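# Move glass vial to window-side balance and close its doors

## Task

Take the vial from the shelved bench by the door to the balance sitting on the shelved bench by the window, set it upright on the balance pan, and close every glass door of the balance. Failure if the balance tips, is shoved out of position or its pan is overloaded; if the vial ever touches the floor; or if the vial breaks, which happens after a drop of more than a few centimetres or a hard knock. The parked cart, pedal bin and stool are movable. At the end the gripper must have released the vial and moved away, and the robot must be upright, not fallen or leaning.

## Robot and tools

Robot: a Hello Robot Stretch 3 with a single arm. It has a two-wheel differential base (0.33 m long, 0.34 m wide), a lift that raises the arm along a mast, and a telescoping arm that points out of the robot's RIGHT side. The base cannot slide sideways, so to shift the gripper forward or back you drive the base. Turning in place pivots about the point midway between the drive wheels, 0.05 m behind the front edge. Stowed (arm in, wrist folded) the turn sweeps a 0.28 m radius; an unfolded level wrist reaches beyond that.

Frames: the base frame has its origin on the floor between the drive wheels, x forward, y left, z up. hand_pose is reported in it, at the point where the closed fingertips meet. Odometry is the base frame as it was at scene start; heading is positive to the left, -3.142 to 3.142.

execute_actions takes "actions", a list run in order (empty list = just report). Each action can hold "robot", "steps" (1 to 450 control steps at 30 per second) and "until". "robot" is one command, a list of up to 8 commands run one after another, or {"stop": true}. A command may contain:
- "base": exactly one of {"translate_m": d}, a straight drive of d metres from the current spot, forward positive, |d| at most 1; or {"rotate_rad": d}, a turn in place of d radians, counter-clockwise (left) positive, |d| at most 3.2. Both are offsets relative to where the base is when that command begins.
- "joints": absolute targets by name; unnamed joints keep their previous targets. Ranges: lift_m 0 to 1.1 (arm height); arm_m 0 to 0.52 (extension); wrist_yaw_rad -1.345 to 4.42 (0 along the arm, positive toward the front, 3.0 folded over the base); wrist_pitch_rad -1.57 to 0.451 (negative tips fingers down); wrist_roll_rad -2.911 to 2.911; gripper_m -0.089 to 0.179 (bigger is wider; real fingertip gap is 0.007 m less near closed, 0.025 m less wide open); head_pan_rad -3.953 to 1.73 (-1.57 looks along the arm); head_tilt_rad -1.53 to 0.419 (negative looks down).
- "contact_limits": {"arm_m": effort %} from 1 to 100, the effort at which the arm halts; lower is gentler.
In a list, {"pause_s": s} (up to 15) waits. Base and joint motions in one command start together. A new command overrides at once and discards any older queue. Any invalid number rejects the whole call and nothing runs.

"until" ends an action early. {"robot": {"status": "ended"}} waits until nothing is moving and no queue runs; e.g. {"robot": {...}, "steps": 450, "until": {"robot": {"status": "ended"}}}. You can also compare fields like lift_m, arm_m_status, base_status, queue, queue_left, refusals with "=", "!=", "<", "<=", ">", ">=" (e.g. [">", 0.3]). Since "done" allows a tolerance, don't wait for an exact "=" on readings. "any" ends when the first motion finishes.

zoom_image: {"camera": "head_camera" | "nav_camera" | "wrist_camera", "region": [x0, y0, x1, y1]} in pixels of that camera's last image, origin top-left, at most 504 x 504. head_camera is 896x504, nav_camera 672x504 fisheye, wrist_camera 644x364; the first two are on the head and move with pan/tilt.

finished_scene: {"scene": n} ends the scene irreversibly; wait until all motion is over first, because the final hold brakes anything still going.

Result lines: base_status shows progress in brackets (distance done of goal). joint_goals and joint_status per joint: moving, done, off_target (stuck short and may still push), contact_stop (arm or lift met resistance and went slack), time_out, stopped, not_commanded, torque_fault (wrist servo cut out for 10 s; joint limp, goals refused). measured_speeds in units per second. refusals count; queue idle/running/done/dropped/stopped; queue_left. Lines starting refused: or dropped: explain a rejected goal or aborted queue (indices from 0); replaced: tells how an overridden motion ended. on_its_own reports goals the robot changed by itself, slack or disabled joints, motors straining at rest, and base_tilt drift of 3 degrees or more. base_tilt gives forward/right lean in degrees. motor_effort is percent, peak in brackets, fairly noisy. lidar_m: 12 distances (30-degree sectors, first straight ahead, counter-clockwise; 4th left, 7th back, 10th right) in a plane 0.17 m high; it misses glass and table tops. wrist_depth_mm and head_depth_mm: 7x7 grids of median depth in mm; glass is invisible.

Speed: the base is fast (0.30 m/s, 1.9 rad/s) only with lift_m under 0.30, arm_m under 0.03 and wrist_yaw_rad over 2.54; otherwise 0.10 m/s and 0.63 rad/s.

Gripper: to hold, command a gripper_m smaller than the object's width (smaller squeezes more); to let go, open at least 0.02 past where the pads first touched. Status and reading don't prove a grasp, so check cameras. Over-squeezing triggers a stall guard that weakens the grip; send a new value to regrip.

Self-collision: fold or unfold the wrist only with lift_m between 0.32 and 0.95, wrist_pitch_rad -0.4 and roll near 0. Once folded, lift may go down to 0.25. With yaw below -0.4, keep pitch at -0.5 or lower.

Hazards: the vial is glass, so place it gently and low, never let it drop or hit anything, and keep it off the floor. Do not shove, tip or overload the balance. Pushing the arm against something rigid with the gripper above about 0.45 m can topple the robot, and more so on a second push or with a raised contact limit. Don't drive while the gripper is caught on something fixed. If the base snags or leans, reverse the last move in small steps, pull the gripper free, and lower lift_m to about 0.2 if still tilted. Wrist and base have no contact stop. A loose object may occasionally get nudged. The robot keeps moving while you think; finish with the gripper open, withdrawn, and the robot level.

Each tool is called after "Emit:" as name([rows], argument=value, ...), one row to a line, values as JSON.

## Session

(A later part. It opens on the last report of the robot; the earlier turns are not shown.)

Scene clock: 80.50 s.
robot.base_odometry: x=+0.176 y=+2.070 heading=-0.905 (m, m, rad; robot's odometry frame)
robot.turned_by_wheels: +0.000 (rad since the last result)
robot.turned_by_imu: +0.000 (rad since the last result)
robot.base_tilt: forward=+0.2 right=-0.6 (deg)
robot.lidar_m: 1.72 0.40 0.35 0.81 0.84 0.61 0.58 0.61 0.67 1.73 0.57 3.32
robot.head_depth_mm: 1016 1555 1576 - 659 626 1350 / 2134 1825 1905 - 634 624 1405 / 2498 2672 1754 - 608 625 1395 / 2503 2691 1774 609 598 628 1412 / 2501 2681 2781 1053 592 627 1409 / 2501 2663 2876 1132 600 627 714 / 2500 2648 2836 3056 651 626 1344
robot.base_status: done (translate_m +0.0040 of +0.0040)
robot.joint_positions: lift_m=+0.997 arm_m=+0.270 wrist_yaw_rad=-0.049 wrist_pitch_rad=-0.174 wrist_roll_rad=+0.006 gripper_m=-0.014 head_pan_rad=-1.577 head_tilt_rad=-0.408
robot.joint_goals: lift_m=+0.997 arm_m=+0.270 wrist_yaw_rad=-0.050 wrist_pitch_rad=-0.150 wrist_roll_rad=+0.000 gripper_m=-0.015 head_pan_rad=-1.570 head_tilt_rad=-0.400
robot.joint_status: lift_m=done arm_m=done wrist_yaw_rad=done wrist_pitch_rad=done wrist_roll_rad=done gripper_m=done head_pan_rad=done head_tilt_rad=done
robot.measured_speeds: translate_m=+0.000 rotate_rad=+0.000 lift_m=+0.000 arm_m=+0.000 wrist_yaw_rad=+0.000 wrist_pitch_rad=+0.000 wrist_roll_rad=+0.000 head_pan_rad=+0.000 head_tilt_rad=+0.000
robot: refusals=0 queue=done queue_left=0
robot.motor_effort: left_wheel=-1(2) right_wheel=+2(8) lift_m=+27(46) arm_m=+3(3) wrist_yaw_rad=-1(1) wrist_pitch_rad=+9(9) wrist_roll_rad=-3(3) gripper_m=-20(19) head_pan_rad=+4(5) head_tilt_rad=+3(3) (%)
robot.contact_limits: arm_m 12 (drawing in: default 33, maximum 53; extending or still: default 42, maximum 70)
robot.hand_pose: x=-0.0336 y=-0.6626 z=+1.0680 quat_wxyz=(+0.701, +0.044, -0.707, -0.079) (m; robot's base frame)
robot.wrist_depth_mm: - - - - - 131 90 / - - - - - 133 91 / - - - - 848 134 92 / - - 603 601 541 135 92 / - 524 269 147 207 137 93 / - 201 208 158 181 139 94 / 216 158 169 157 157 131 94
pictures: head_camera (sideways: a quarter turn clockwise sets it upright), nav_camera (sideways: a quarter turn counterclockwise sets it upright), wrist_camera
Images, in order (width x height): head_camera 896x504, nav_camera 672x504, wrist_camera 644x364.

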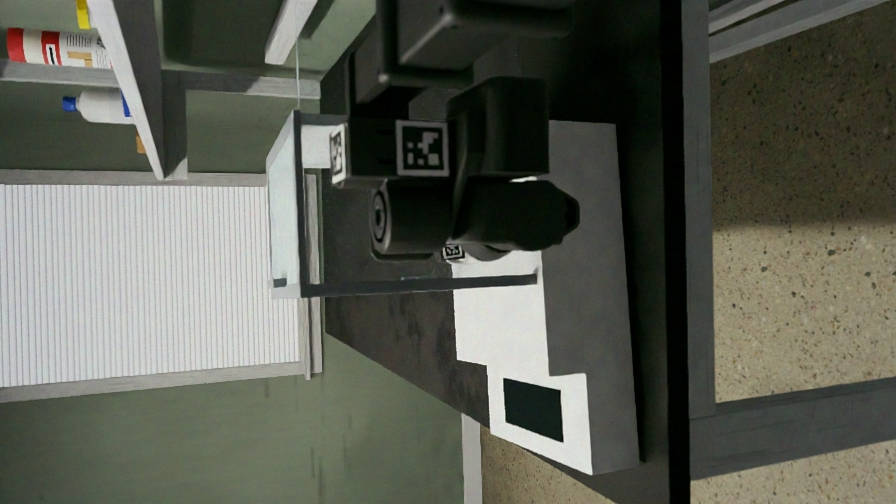

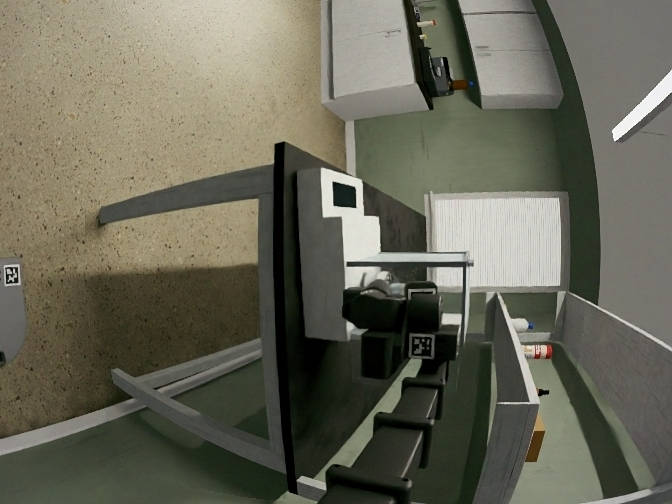

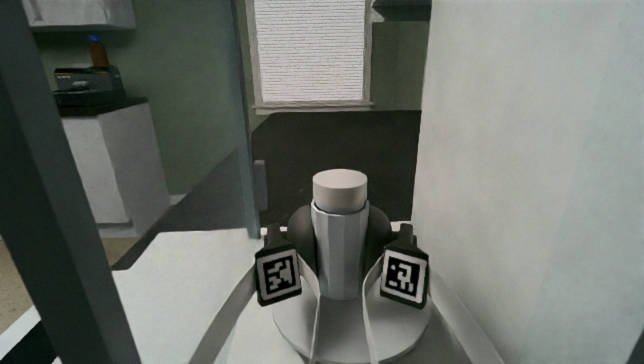

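Emit:
execute_actions([
  {"robot":[{"joints":{"arm_m":0.277,"lift_m":0.988},"contact_limits":{"arm_m":12}}],"steps":450,"until":{"robot":{"status":"ended"}}},
])

Scene clock: 84.73 s.
robot.base_odometry: x=+0.176 y=+2.070 heading=-0.905 (m, m, rad; robot's odometry frame)
robot.turned_by_wheels: +0.000 (rad since the last result)
robot.turned_by_imu: +0.000 (rad since the last result)
robot.base_tilt: forward=+0.3 right=-0.7 (deg)
robot.lidar_m: 1.72 0.39 0.35 0.82 0.84 0.61 0.58 0.60 0.67 1.73 0.57 3.31
robot.head_depth_mm: 1014 1555 1565 - 658 625 1356 / 2123 1852 1882 - 635 626 1392 / 2508 2629 1586 - 606 627 1402 / 2519 2683 1773 610 597 626 1416 / 2492 2678 2785 1052 592 627 1411 / 2473 2643 2852 1132 600 626 715 / 2471 2640 2871 3055 650 627 1347
robot.base_status: done (translate_m +0.0040 of +0.0040)
robot.joint_positions: lift_m=+0.988 arm_m=+0.277 wrist_yaw_rad=-0.049 wrist_pitch_rad=-0.174 wrist_roll_rad=+0.006 gripper_m=-0.014 head_pan_rad=-1.577 head_tilt_rad=-0.408
robot.joint_goals: lift_m=+0.988 arm_m=+0.277 wrist_yaw_rad=-0.050 wrist_pitch_rad=-0.150 wrist_roll_rad=+0.000 gripper_m=-0.015 head_pan_rad=-1.570 head_tilt_rad=-0.400
robot.joint_status: lift_m=done arm_m=done wrist_yaw_rad=done wrist_pitch_rad=done wrist_roll_rad=done gripper_m=done head_pan_rad=done head_tilt_rad=done
robot.measured_speeds: translate_m=+0.000 rotate_rad=+0.000 lift_m=+0.000 arm_m=+0.000 wrist_yaw_rad=+0.000 wrist_pitch_rad=+0.000 wrist_roll_rad=+0.000 head_pan_rad=+0.000 head_tilt_rad=+0.000
robot: refusals=0 queue=done queue_left=0
robot.motor_effort: left_wheel=-1(1) right_wheel=+2(3) lift_m=+27(27) arm_m=+3(2) wrist_yaw_rad=-1(0) wrist_pitch_rad=+10(9) wrist_roll_rad=-4(4) gripper_m=-19(19) head_pan_rad=+4(5) head_tilt_rad=+3(3) (%)
robot.contact_limits: arm_m 12 (drawing in: default 33, maximum 53; extending or still: default 42, maximum 70)
robot.hand_pose: x=-0.0336 y=-0.6696 z=+1.0590 quat_wxyz=(+0.701, +0.044, -0.707, -0.079) (m; robot's base frame)
robot.wrist_depth_mm: - - - - - 130 90 / - - - - - 132 91 / - - - - 812 133 91 / - - 583 573 525 135 92 / - - 253 146 206 136 93 / - 197 195 158 168 138 93 / - 159 158 146 145 130 94
pictures: head_camera (sideways: a quarter turn clockwise sets it upright), nav_camera (sideways: a quarter turn counterclockwise sets it upright), wrist_camera
Images, in order (width x height): head_camera 896x504, nav_camera 672x504, wrist_camera 644x364.

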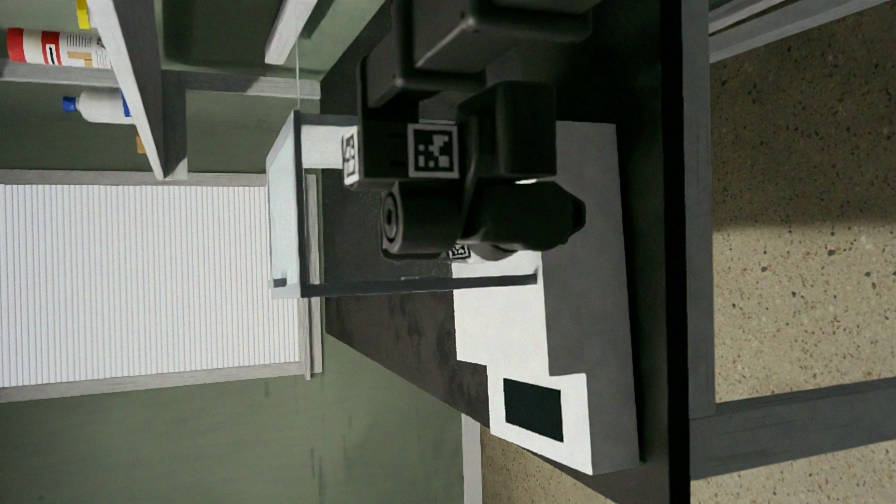

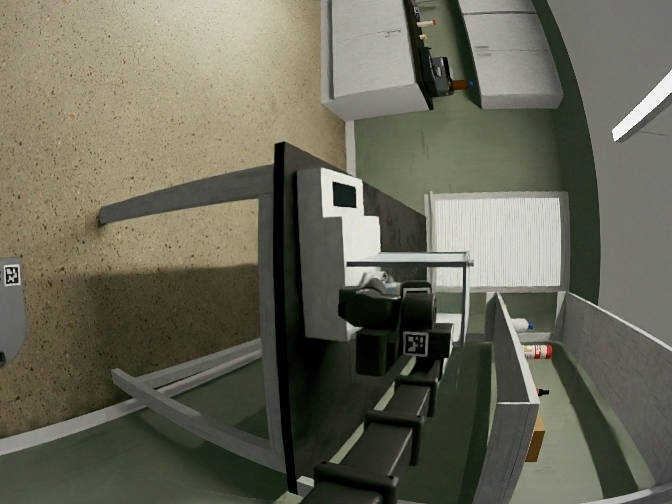

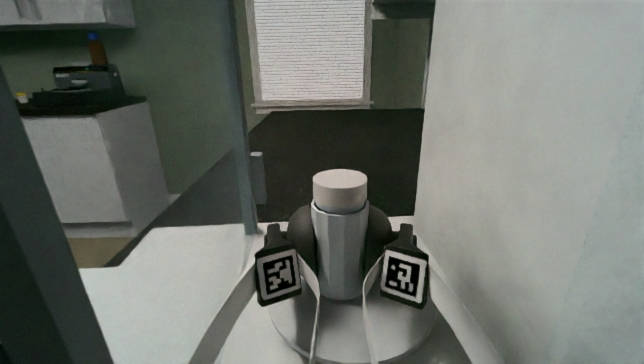

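Emit:
execute_actions([
  {"robot":[{"joints":{"gripper_m":0.056}},{"joints":{"arm_m":0.125},"contact_limits":{"arm_m":14}},{"joints":{"gripper_m":0.045,"lift_m":0.993},"base":{"translate_m":-0.052}},{"joints":{"arm_m":0.15},"contact_limits":{"arm_m":10}}],"steps":450,"until":{"robot":{"status":"ended"}}},
])

Scene clock: 88.97 s.
robot.base_odometry: x=+0.176 y=+2.070 heading=-0.905 (m, m, rad; robot's odometry frame)
robot.turned_by_wheels: +0.000 (rad since the last result)
robot.turned_by_imu: +0.003 (rad since the last result)
robot.base_tilt: forward=+0.4 right=-0.6 (deg)
robot.lidar_m: 1.72 0.39 0.35 0.81 0.84 0.61 0.59 0.61 0.67 1.74 0.57 3.33
robot.head_depth_mm: 1009 1551 1529 - - 621 1355 / 2159 1835 1722 - - 1094 1403 / 2493 2693 1425 - - 1586 1403 / 2496 2666 1768 1078 595 625 1401 / 2504 2655 2743 1046 591 626 1421 / 2500 2652 2883 1128 601 625 715 / 2457 2682 2861 3030 665 627 1342
robot.base_status: done (translate_m +0.0040 of +0.0040)
robot.joint_positions: lift_m=+0.988 arm_m=+0.195 wrist_yaw_rad=-0.037 wrist_pitch_rad=-0.167 wrist_roll_rad=+0.006 gripper_m=+0.056 head_pan_rad=-1.577 head_tilt_rad=-0.407
robot.joint_goals: lift_m=+0.988 arm_m=+0.195 wrist_yaw_rad=-0.050 wrist_pitch_rad=-0.150 wrist_roll_rad=+0.000 gripper_m=+0.056 head_pan_rad=-1.570 head_tilt_rad=-0.400
robot.joint_status: lift_m=done arm_m=contact_stop wrist_yaw_rad=done wrist_pitch_rad=done wrist_roll_rad=done gripper_m=done head_pan_rad=done head_tilt_rad=done
robot.measured_speeds: translate_m=+0.000 rotate_rad=+0.002 lift_m=-0.001 arm_m=+0.007 wrist_yaw_rad=+0.000 wrist_pitch_rad=+0.000 wrist_roll_rad=+0.000 head_pan_rad=+0.000 head_tilt_rad=+0.000
robot: refusals=0 queue=dropped queue_left=0
robot.on_its_own: arm_m is slack since a contact_stop, until your next command for it (your +0.125 is given up)
robot.motor_effort: left_wheel=+2(3) right_wheel=-2(4) lift_m=+30(30) arm_m=-10(15) wrist_yaw_rad=-10(12) wrist_pitch_rad=+6(10) wrist_roll_rad=-3(3) gripper_m=+3(96) head_pan_rad=+5(5) head_tilt_rad=+3(3) (%)
robot.contact_limits: arm_m 14 (drawing in: default 33, maximum 53; extending or still: default 42, maximum 70)
robot.hand_pose: x=-0.0307 y=-0.5885 z=+1.0607 quat_wxyz=(+0.702, +0.046, -0.707, -0.072) (m; robot's base frame)
robot.wrist_depth_mm: - - - - 267 144 574 / - - - - 271 145 545 / - - 870 - 276 147 642 / - - 315 312 280 159 584 / - 335 243 228 226 172 424 / - 208 189 195 186 304 330 / 206 161 154 158 157 252 268
pictures: head_camera (sideways: a quarter turn clockwise sets it upright), nav_camera (sideways: a quarter turn counterclockwise sets it upright), wrist_camera
dropped: robot: command 1 of its queue: arm_m: contact_stop
Images, in order (width x height): head_camera 896x504, nav_camera 672x504, wrist_camera 644x364.

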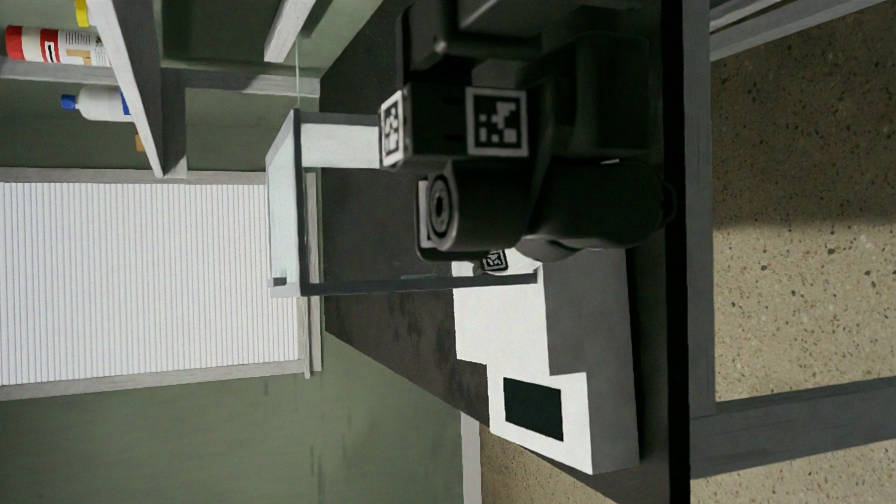

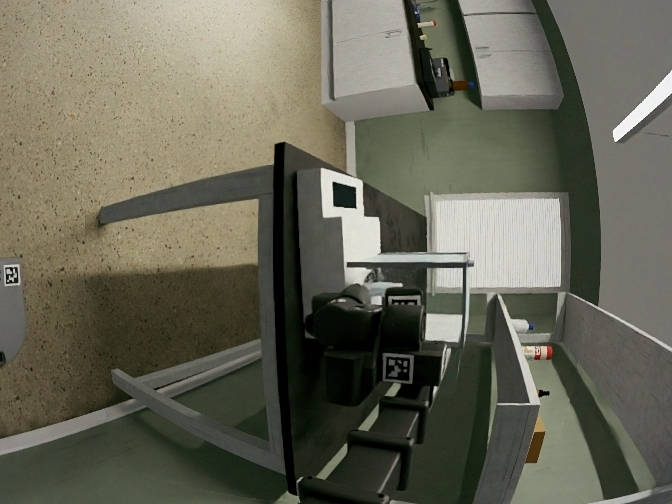

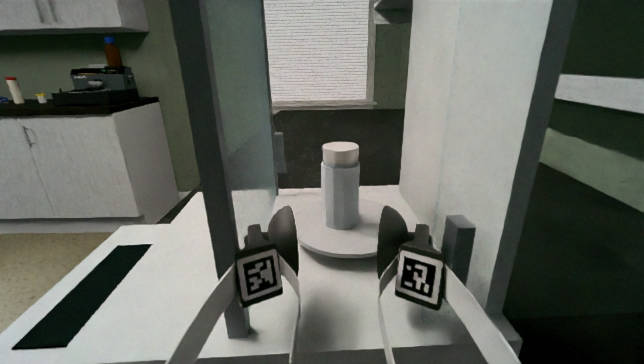

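Finger caught the door edge; close the fingers and continue.

Emit:
execute_actions([
  {"robot":[{"joints":{"gripper_m":0.02}},{"joints":{"arm_m":0.125},"contact_limits":{"arm_m":14}},{"joints":{"gripper_m":0.045,"lift_m":0.993},"base":{"translate_m":-0.052}},{"joints":{"arm_m":0.15},"contact_limits":{"arm_m":10}}],"steps":450,"until":{"robot":{"status":"ended"}}},
])

Scene clock: 96.73 s.
robot.base_odometry: x=+0.144 y=+2.111 heading=-0.905 (m, m, rad; robot's odometry frame)
robot.turned_by_wheels: +0.000 (rad since the last result)
robot.turned_by_imu: +0.000 (rad since the last result)
robot.base_tilt: forward=+0.3 right=-0.6 (deg)
robot.lidar_m: 1.76 0.39 0.39 0.81 0.76 0.55 0.53 0.55 0.64 1.52 0.58 3.32
robot.head_depth_mm: 986 1347 1452 1225 - 1447 1325 / 1442 1835 1876 - - 1628 1394 / 2500 2657 1424 683 - 1634 1400 / 2513 2674 1775 1116 600 1584 1410 / 2482 2697 1458 735 594 626 1411 / 2510 2663 2831 1061 591 626 1412 / 2475 2646 2868 2991 603 627 704
robot.base_status: done (translate_m -0.0520 of -0.0520)
robot.joint_positions: lift_m=+0.993 arm_m=+0.150 wrist_yaw_rad=-0.048 wrist_pitch_rad=-0.168 wrist_roll_rad=+0.006 gripper_m=+0.045 head_pan_rad=-1.577 head_tilt_rad=-0.407
robot.joint_goals: lift_m=+0.993 arm_m=+0.150 wrist_yaw_rad=-0.050 wrist_pitch_rad=-0.150 wrist_roll_rad=+0.000 gripper_m=+0.045 head_pan_rad=-1.570 head_tilt_rad=-0.400
robot.joint_status: lift_m=done arm_m=done wrist_yaw_rad=done wrist_pitch_rad=done wrist_roll_rad=done gripper_m=done head_pan_rad=done head_tilt_rad=done
robot.measured_speeds: translate_m=+0.000 rotate_rad=+0.000 lift_m=+0.000 arm_m=+0.000 wrist_yaw_rad=+0.000 wrist_pitch_rad=+0.000 wrist_roll_rad=+0.000 head_pan_rad=+0.000 head_tilt_rad=+0.000
robot: refusals=0 queue=done queue_left=0
robot.motor_effort: left_wheel=+0(6) right_wheel=+1(4) lift_m=+46(50) arm_m=+3(8) wrist_yaw_rad=-1(10) wrist_pitch_rad=+7(7) wrist_roll_rad=-3(3) gripper_m=+0(95) head_pan_rad=+5(5) head_tilt_rad=+3(3) (%)
robot.contact_limits: arm_m 10 (drawing in: default 33, maximum 53; extending or still: default 42, maximum 70)
robot.hand_pose: x=-0.0335 y=-0.5430 z=+1.0646 quat_wxyz=(+0.701, +0.042, -0.708, -0.077) (m; robot's base frame)
robot.wrist_depth_mm: - - - - - 857 574 / - - - - - 796 519 / - - - 968 946 850 545 / - - 360 311 576 619 567 / - 254 266 248 446 441 438 / 223 204 205 205 210 341 338 / 206 206 211 215 270 276 275
pictures: head_camera (sideways: a quarter turn clockwise sets it upright), nav_camera (sideways: a quarter turn counterclockwise sets it upright), wrist_camera
Images, in order (width x height): head_camera 896x504, nav_camera 672x504, wrist_camera 644x364.

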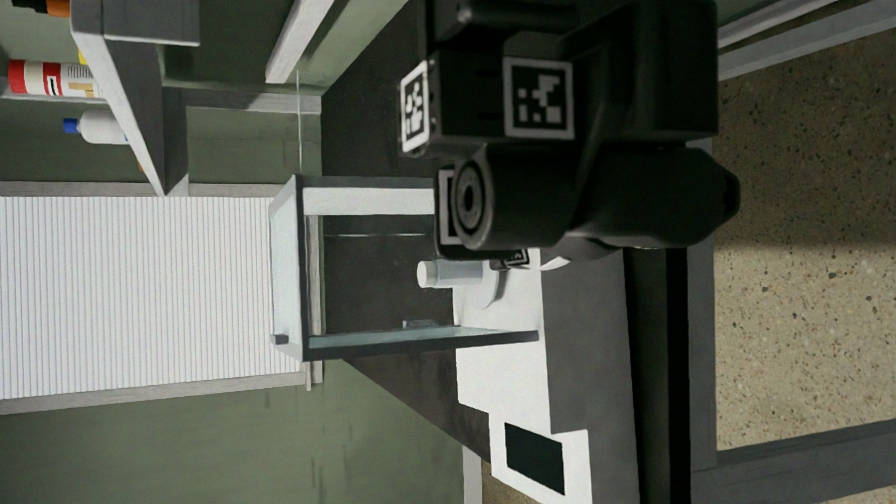

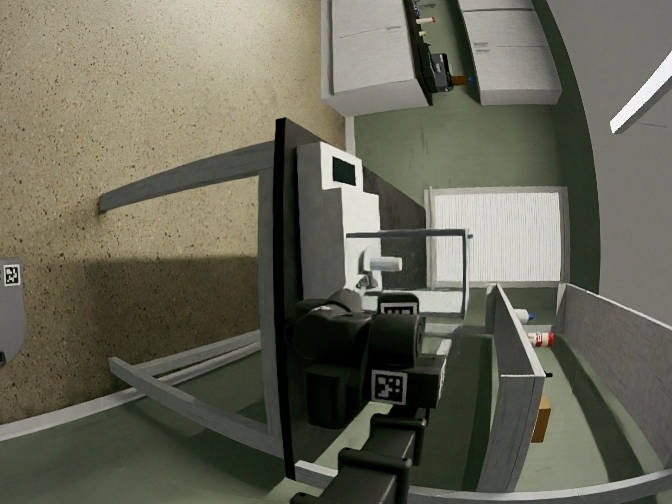

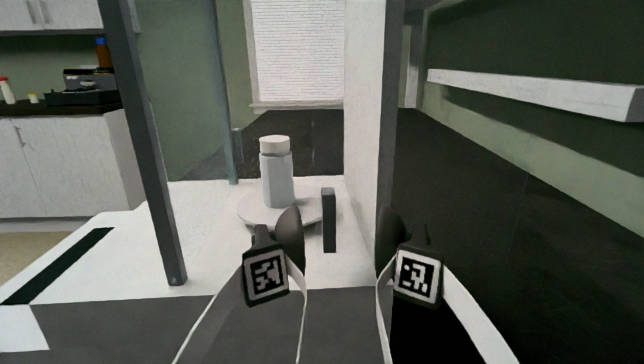

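Emit:
execute_actions([
  {"robot":[{"joints":{"arm_m":0.155},"contact_limits":{"arm_m":10}},{"base":{"translate_m":0.085}}],"steps":450,"until":{"robot":{"status":"ended"}}},
])

Scene clock: 101.07 s.
robot.base_odometry: x=+0.196 y=+2.044 heading=-0.905 (m, m, rad; robot's odometry frame)
robot.turned_by_wheels: +0.000 (rad since the last result)
robot.turned_by_imu: +0.000 (rad since the last result)
robot.base_tilt: forward=+0.2 right=-0.7 (deg)
robot.lidar_m: 1.69 0.40 0.33 0.81 0.84 0.64 0.62 0.64 0.69 0.56 0.56 3.30
robot.head_depth_mm: 1517 1643 1599 1182 - 1581 1361 / 2449 2140 603 - - 1627 1394 / 2502 2684 1760 1201 - 1613 1415 / 2514 2637 1611 1116 597 1579 1409 / 2508 2677 2798 1051 598 626 1418 / 2478 2644 2822 2980 602 629 693 / 2497 2648 2853 3048 2349 1608 1421
robot.base_status: done (translate_m +0.0850 of +0.0850)
robot.joint_positions: lift_m=+0.993 arm_m=+0.155 wrist_yaw_rad=-0.073 wrist_pitch_rad=-0.169 wrist_roll_rad=+0.006 gripper_m=+0.045 head_pan_rad=-1.577 head_tilt_rad=-0.407
robot.joint_goals: lift_m=+0.993 arm_m=+0.155 wrist_yaw_rad=-0.050 wrist_pitch_rad=-0.150 wrist_roll_rad=+0.000 gripper_m=+0.045 head_pan_rad=-1.570 head_tilt_rad=-0.400
robot.joint_status: lift_m=done arm_m=done wrist_yaw_rad=done wrist_pitch_rad=done wrist_roll_rad=done gripper_m=done head_pan_rad=done head_tilt_rad=done
robot.measured_speeds: translate_m=+0.000 rotate_rad=+0.000 lift_m=+0.000 arm_m=+0.000 wrist_yaw_rad=+0.000 wrist_pitch_rad=+0.000 wrist_roll_rad=+0.000 head_pan_rad=+0.000 head_tilt_rad=+0.000
robot: refusals=0 queue=done queue_left=0
robot.on_its_own: wrist_yaw_rad is at rest, and its effort (+18) is outside its rest range (-12 to +12)
robot.motor_effort: left_wheel=-5(7) right_wheel=+13(14) lift_m=+47(46) arm_m=+3(3) wrist_yaw_rad=+18(18) wrist_pitch_rad=+8(8) wrist_roll_rad=-4(4) gripper_m=+5(5) head_pan_rad=+5(4) head_tilt_rad=+3(3) (%)
robot.contact_limits: arm_m 10 (drawing in: default 33, maximum 53; extending or still: default 42, maximum 70)
robot.hand_pose: x=-0.0395 y=-0.5476 z=+1.0645 quat_wxyz=(+0.700, +0.034, -0.708, -0.086) (m; robot's base frame)
robot.wrist_depth_mm: - - - - - 181 628 / - - - - 325 195 575 / - - - 981 328 210 643 / - - 654 310 283 231 593 / - - 267 250 254 389 434 / - 251 205 196 199 309 338 / 227 205 196 201 209 266 275
pictures: head_camera (sideways: a quarter turn clockwise sets it upright), nav_camera (sideways: a quarter turn counterclockwise sets it upright), wrist_camera
Images, in order (width x height): head_camera 896x504, nav_camera 672x504, wrist_camera 644x364.

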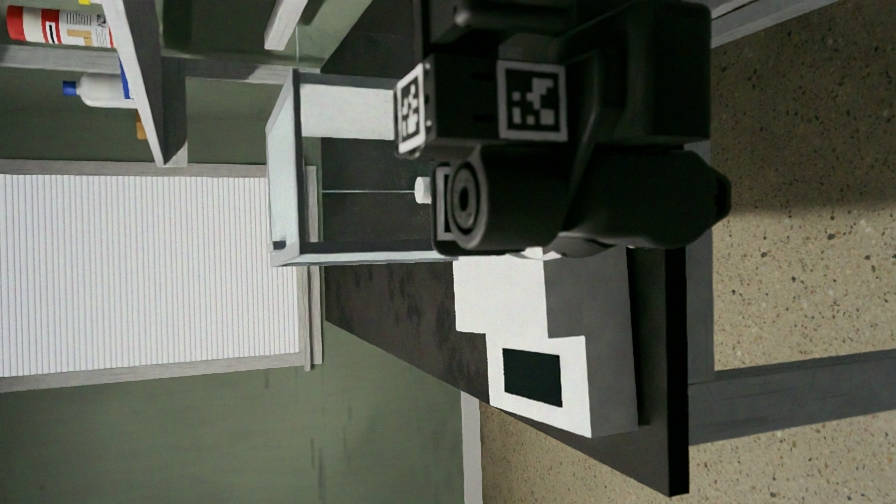

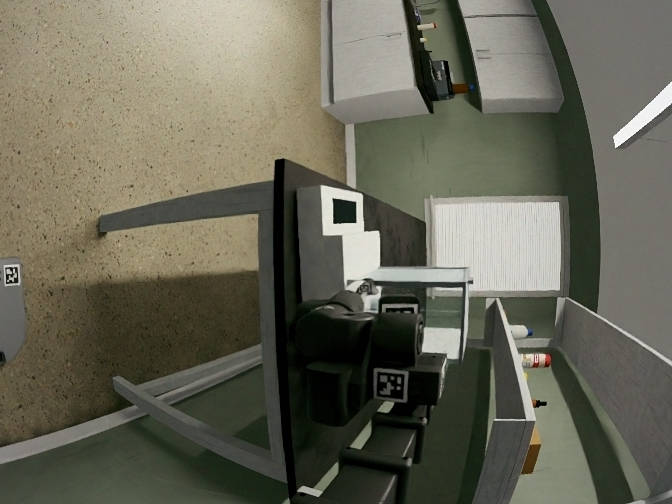

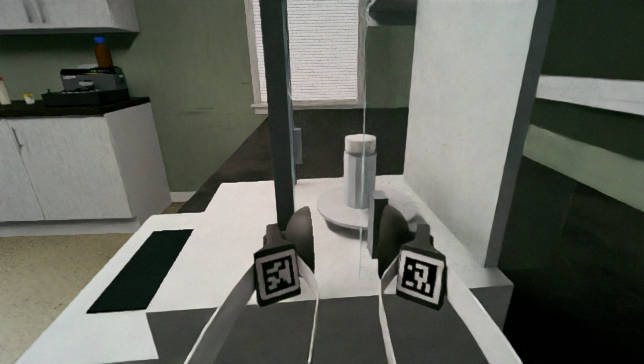

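Emit:
execute_actions([
  {"robot":[{"base":{"translate_m":-0.035}},{"joints":{"arm_m":0.148,"wrist_yaw_rad":0.05},"contact_limits":{"arm_m":12}},{"base":{"translate_m":0.02}}],"steps":450,"until":{"robot":{"status":"ended"}}},
])

Scene clock: 106.37 s.
robot.base_odometry: x=+0.187 y=+2.056 heading=-0.905 (m, m, rad; robot's odometry frame)
robot.turned_by_wheels: +0.000 (rad since the last result)
robot.turned_by_imu: +0.000 (rad since the last result)
robot.base_tilt: forward=+0.2 right=-0.7 (deg)
robot.lidar_m: 1.71 0.40 0.34 0.81 0.85 0.63 0.60 0.62 0.68 0.58 0.56 3.31
robot.head_depth_mm: 1028 1610 1595 1220 - 1567 1359 / 2407 1873 633 - - 1635 1395 / 2538 2649 1754 1199 - 1596 1396 / 2485 2697 1759 1118 - 1590 1413 / 2484 2650 2822 1048 592 627 1413 / 2499 2678 2855 3013 602 626 704 / 2490 2673 2855 3041 2249 637 1420
robot.base_status: done (translate_m +0.0200 of +0.0200)
robot.joint_positions: lift_m=+0.993 arm_m=+0.148 wrist_yaw_rad=+0.045 wrist_pitch_rad=-0.169 wrist_roll_rad=+0.006 gripper_m=+0.045 head_pan_rad=-1.577 head_tilt_rad=-0.407
robot.joint_goals: lift_m=+0.993 arm_m=+0.148 wrist_yaw_rad=+0.050 wrist_pitch_rad=-0.150 wrist_roll_rad=+0.000 gripper_m=+0.045 head_pan_rad=-1.570 head_tilt_rad=-0.400
robot.joint_status: lift_m=done arm_m=done wrist_yaw_rad=done wrist_pitch_rad=done wrist_roll_rad=done gripper_m=done head_pan_rad=done head_tilt_rad=done
robot.measured_speeds: translate_m=+0.000 rotate_rad=+0.000 lift_m=+0.000 arm_m=+0.000 wrist_yaw_rad=+0.000 wrist_pitch_rad=+0.000 wrist_roll_rad=+0.000 head_pan_rad=+0.000 head_tilt_rad=+0.000
robot: refusals=0 queue=done queue_left=0
robot.motor_effort: left_wheel=-1(8) right_wheel=+4(12) lift_m=+46(46) arm_m=-5(7) wrist_yaw_rad=+4(20) wrist_pitch_rad=+8(8) wrist_roll_rad=-3(4) gripper_m=-1(5) head_pan_rad=+5(5) head_tilt_rad=+3(3) (%)
robot.contact_limits: arm_m 12 (drawing in: default 33, maximum 53; extending or still: default 42, maximum 70)
robot.hand_pose: x=-0.0104 y=-0.5415 z=+1.0645 quat_wxyz=(+0.704, +0.076, -0.705, -0.045) (m; robot's base frame)
robot.wrist_depth_mm: - - - - - 220 169 / - - - - - 220 552 / - - - 944 - 221 667 / - - - 343 312 222 611 / - - 300 246 246 230 434 / - 263 206 202 201 199 336 / - 222 216 211 208 207 274
pictures: head_camera (sideways: a quarter turn clockwise sets it upright), nav_camera (sideways: a quarter turn counterclockwise sets it upright), wrist_camera
Images, in order (width x height): head_camera 896x504, nav_camera 672x504, wrist_camera 644x364.

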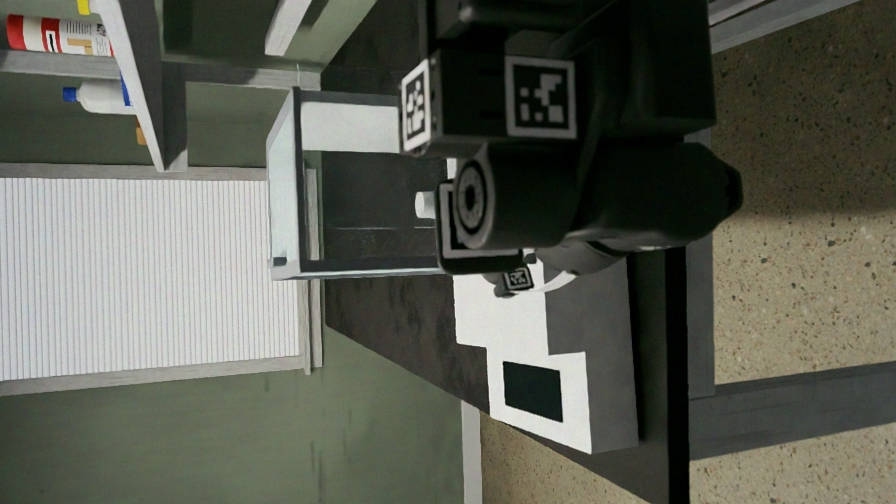

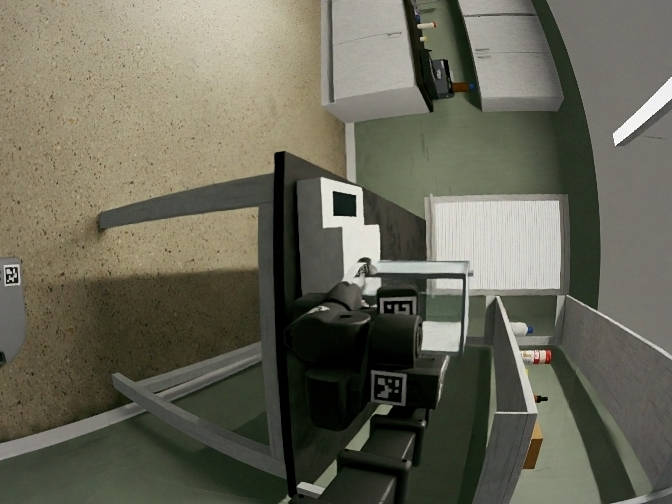

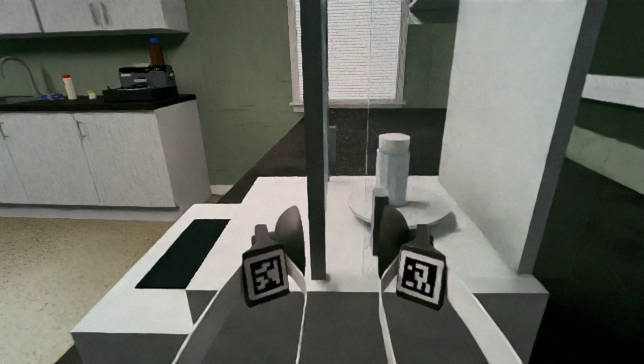

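Emit:
execute_actions([
  {"robot":{"base":{"translate_m":0.029}},"steps":450,"until":{"robot":{"status":"ended"}}},
])

Scene clock: 108.97 s.
robot.base_odometry: x=+0.205 y=+2.033 heading=-0.905 (m, m, rad; robot's odometry frame)
robot.turned_by_wheels: +0.000 (rad since the last result)
robot.turned_by_imu: +0.000 (rad since the last result)
robot.base_tilt: forward=+0.2 right=-0.7 (deg)
robot.lidar_m: 1.68 0.40 0.32 0.61 0.85 0.66 0.63 0.65 0.71 0.55 0.56 3.30
robot.head_depth_mm: 1196 1687 1612 1180 - 1571 1394 / 2464 2212 648 - - 1622 1402 / 2494 2670 1755 1198 - 1592 1404 / 2509 2655 1601 1120 - 1584 1403 / 2472 2680 2776 1055 599 629 1375 / 2506 2686 2836 3012 625 628 703 / 2499 2678 2823 3052 2336 1666 1422
robot.base_status: done (translate_m +0.0290 of +0.0290)
robot.joint_positions: lift_m=+0.993 arm_m=+0.148 wrist_yaw_rad=+0.044 wrist_pitch_rad=-0.169 wrist_roll_rad=+0.006 gripper_m=+0.045 head_pan_rad=-1.577 head_tilt_rad=-0.407
robot.joint_goals: lift_m=+0.993 arm_m=+0.148 wrist_yaw_rad=+0.050 wrist_pitch_rad=-0.150 wrist_roll_rad=+0.000 gripper_m=+0.045 head_pan_rad=-1.570 head_tilt_rad=-0.400
robot.joint_status: lift_m=done arm_m=done wrist_yaw_rad=done wrist_pitch_rad=done wrist_roll_rad=done gripper_m=done head_pan_rad=done head_tilt_rad=done
robot.measured_speeds: translate_m=+0.000 rotate_rad=+0.000 lift_m=+0.000 arm_m=+0.000 wrist_yaw_rad=+0.000 wrist_pitch_rad=+0.000 wrist_roll_rad=+0.000 head_pan_rad=+0.000 head_tilt_rad=+0.000
robot: refusals=0 queue=done queue_left=0
robot.motor_effort: left_wheel=-2(4) right_wheel=+5(11) lift_m=+46(46) arm_m=-6(5) wrist_yaw_rad=+5(5) wrist_pitch_rad=+8(8) wrist_roll_rad=-3(4) gripper_m=-1(1) head_pan_rad=+5(4) head_tilt_rad=+3(3) (%)
robot.contact_limits: arm_m 12 (drawing in: default 33, maximum 53; extending or still: default 42, maximum 70)
robot.hand_pose: x=-0.0104 y=-0.5415 z=+1.0645 quat_wxyz=(+0.704, +0.076, -0.705, -0.045) (m; robot's base frame)
robot.wrist_depth_mm: - - - - - 272 177 / - - - - - 272 177 / - - - 982 - 273 187 / - - - 360 280 273 209 / - - 337 248 245 242 387 / - - 259 201 197 198 309 / - 223 215 209 207 202 265
pictures: head_camera (sideways: a quarter turn clockwise sets it upright), nav_camera (sideways: a quarter turn counterclockwise sets it upright), wrist_camera
Images, in order (width x height): head_camera 896x504, nav_camera 672x504, wrist_camera 644x364.

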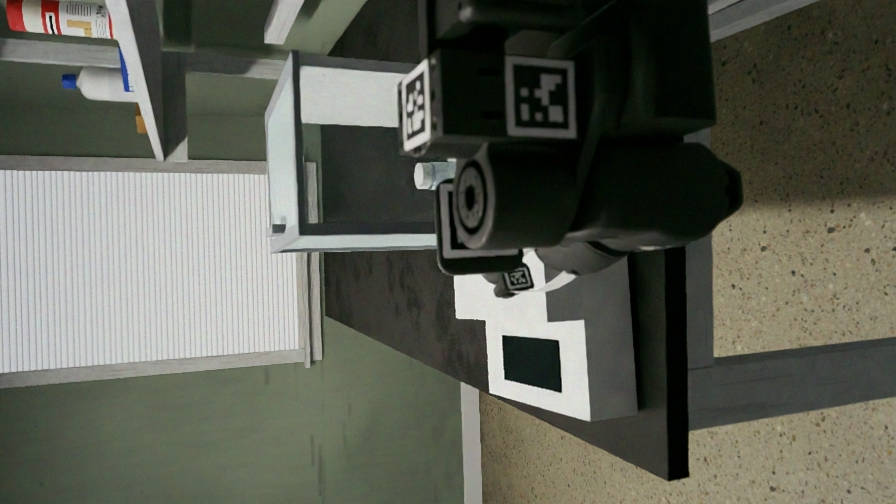

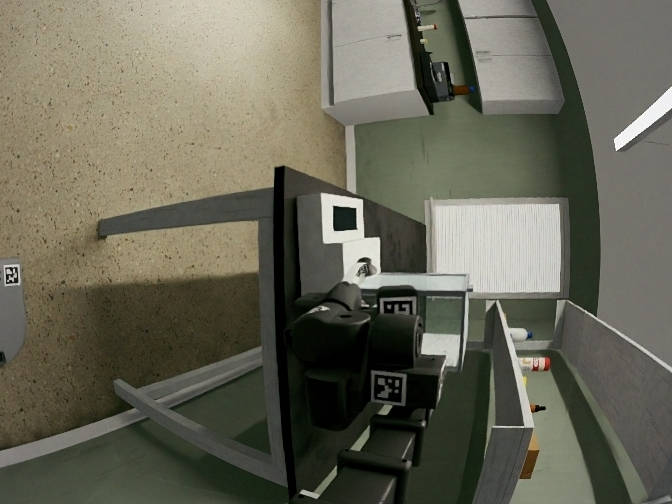

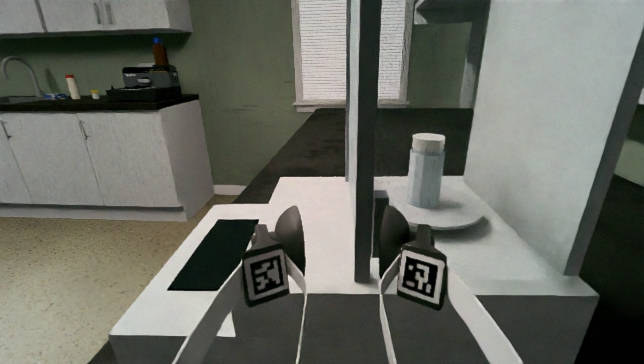

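Emit:
execute_actions([
  {"robot":[{"base":{"translate_m":0.004}},{"joints":{"gripper_m":0.065}},{"joints":{"arm_m":0.0}}],"steps":450,"until":{"robot":{"status":"ended"}}},
])

Scene clock: 113.67 s.
robot.base_odometry: x=+0.208 y=+2.030 heading=-0.905 (m, m, rad; robot's odometry frame)
robot.turned_by_wheels: +0.000 (rad since the last result)
robot.turned_by_imu: +0.000 (rad since the last result)
robot.base_tilt: forward=+0.4 right=-0.7 (deg)
robot.lidar_m: 1.68 0.40 0.32 0.61 0.85 0.66 0.64 0.66 0.71 0.55 0.56 3.33
robot.head_depth_mm: 1655 1688 1597 949 691 - - / 2501 2247 663 648 604 585 - / 2528 2673 1756 690 587 - - / 2525 2666 1789 731 582 - - / 2495 2671 2815 1048 598 627 1372 / 2489 2675 2845 3020 624 628 715 / 2495 2636 2873 3036 2356 1659 1420
robot.base_status: done (translate_m +0.0040 of +0.0040)
robot.joint_positions: lift_m=+0.993 arm_m=+0.001 wrist_yaw_rad=+0.049 wrist_pitch_rad=-0.170 wrist_roll_rad=+0.006 gripper_m=+0.065 head_pan_rad=-1.577 head_tilt_rad=-0.407
robot.joint_goals: lift_m=+0.993 arm_m=+0.000 wrist_yaw_rad=+0.050 wrist_pitch_rad=-0.150 wrist_roll_rad=+0.000 gripper_m=+0.065 head_pan_rad=-1.570 head_tilt_rad=-0.400
robot.joint_status: lift_m=done arm_m=done wrist_yaw_rad=done wrist_pitch_rad=done wrist_roll_rad=done gripper_m=done head_pan_rad=done head_tilt_rad=done
robot.measured_speeds: translate_m=+0.000 rotate_rad=+0.000 lift_m=+0.000 arm_m=+0.000 wrist_yaw_rad=+0.000 wrist_pitch_rad=+0.000 wrist_roll_rad=+0.000 head_pan_rad=+0.000 head_tilt_rad=+0.000
robot: refusals=0 queue=done queue_left=0
robot.motor_effort: left_wheel=-1(4) right_wheel=+3(10) lift_m=+46(46) arm_m=-6(6) wrist_yaw_rad=+1(8) wrist_pitch_rad=+8(8) wrist_roll_rad=-4(3) gripper_m=+0(83) head_pan_rad=+5(4) head_tilt_rad=+3(3) (%)
robot.hand_pose: x=-0.0094 y=-0.3942 z=+1.0644 quat_wxyz=(+0.704, +0.077, -0.705, -0.043) (m; robot's base frame)
robot.wrist_depth_mm: - - - - - 355 799 / - - - - - 389 738 / - - - - 490 391 782 / - - - 376 367 527 606 / - - 388 350 341 393 433 / - - 361 346 326 340 335 / - - 417 - 377 360 340
pictures: head_camera (sideways: a quarter turn clockwise sets it upright), nav_camera (sideways: a quarter turn counterclockwise sets it upright), wrist_camera
Images, in order (width x height): head_camera 896x504, nav_camera 672x504, wrist_camera 644x364.

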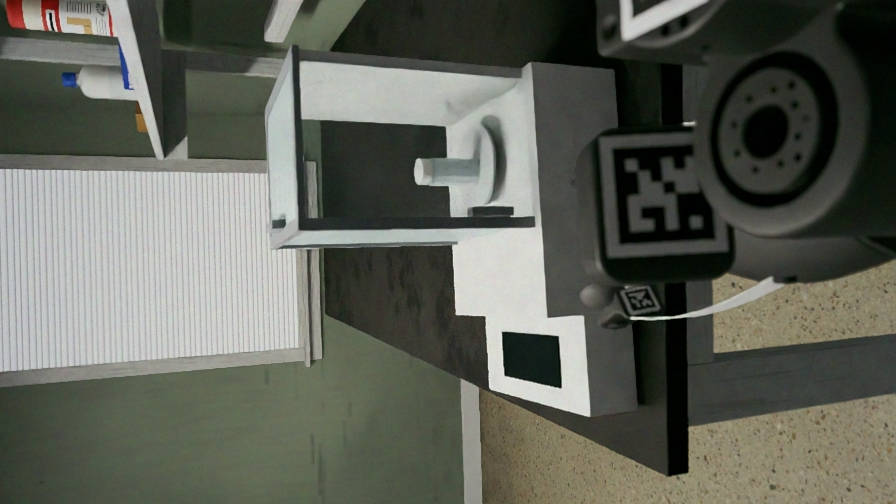

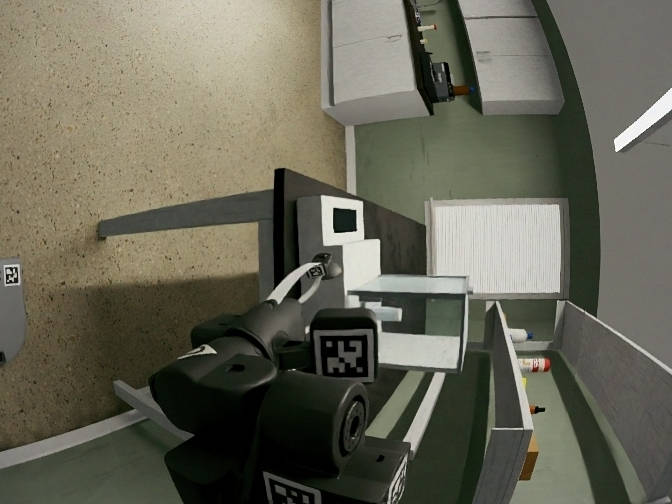

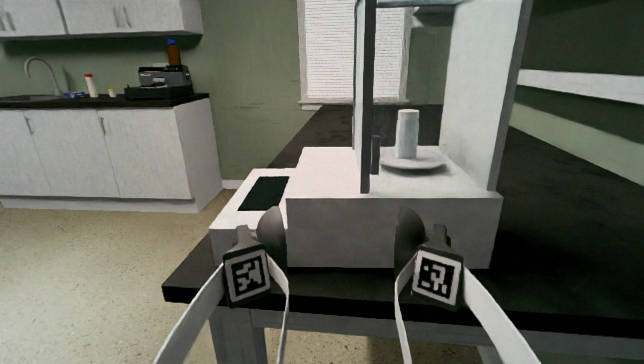

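Emit:
finished_scene(scene=2)

The scene is finished: the task was done.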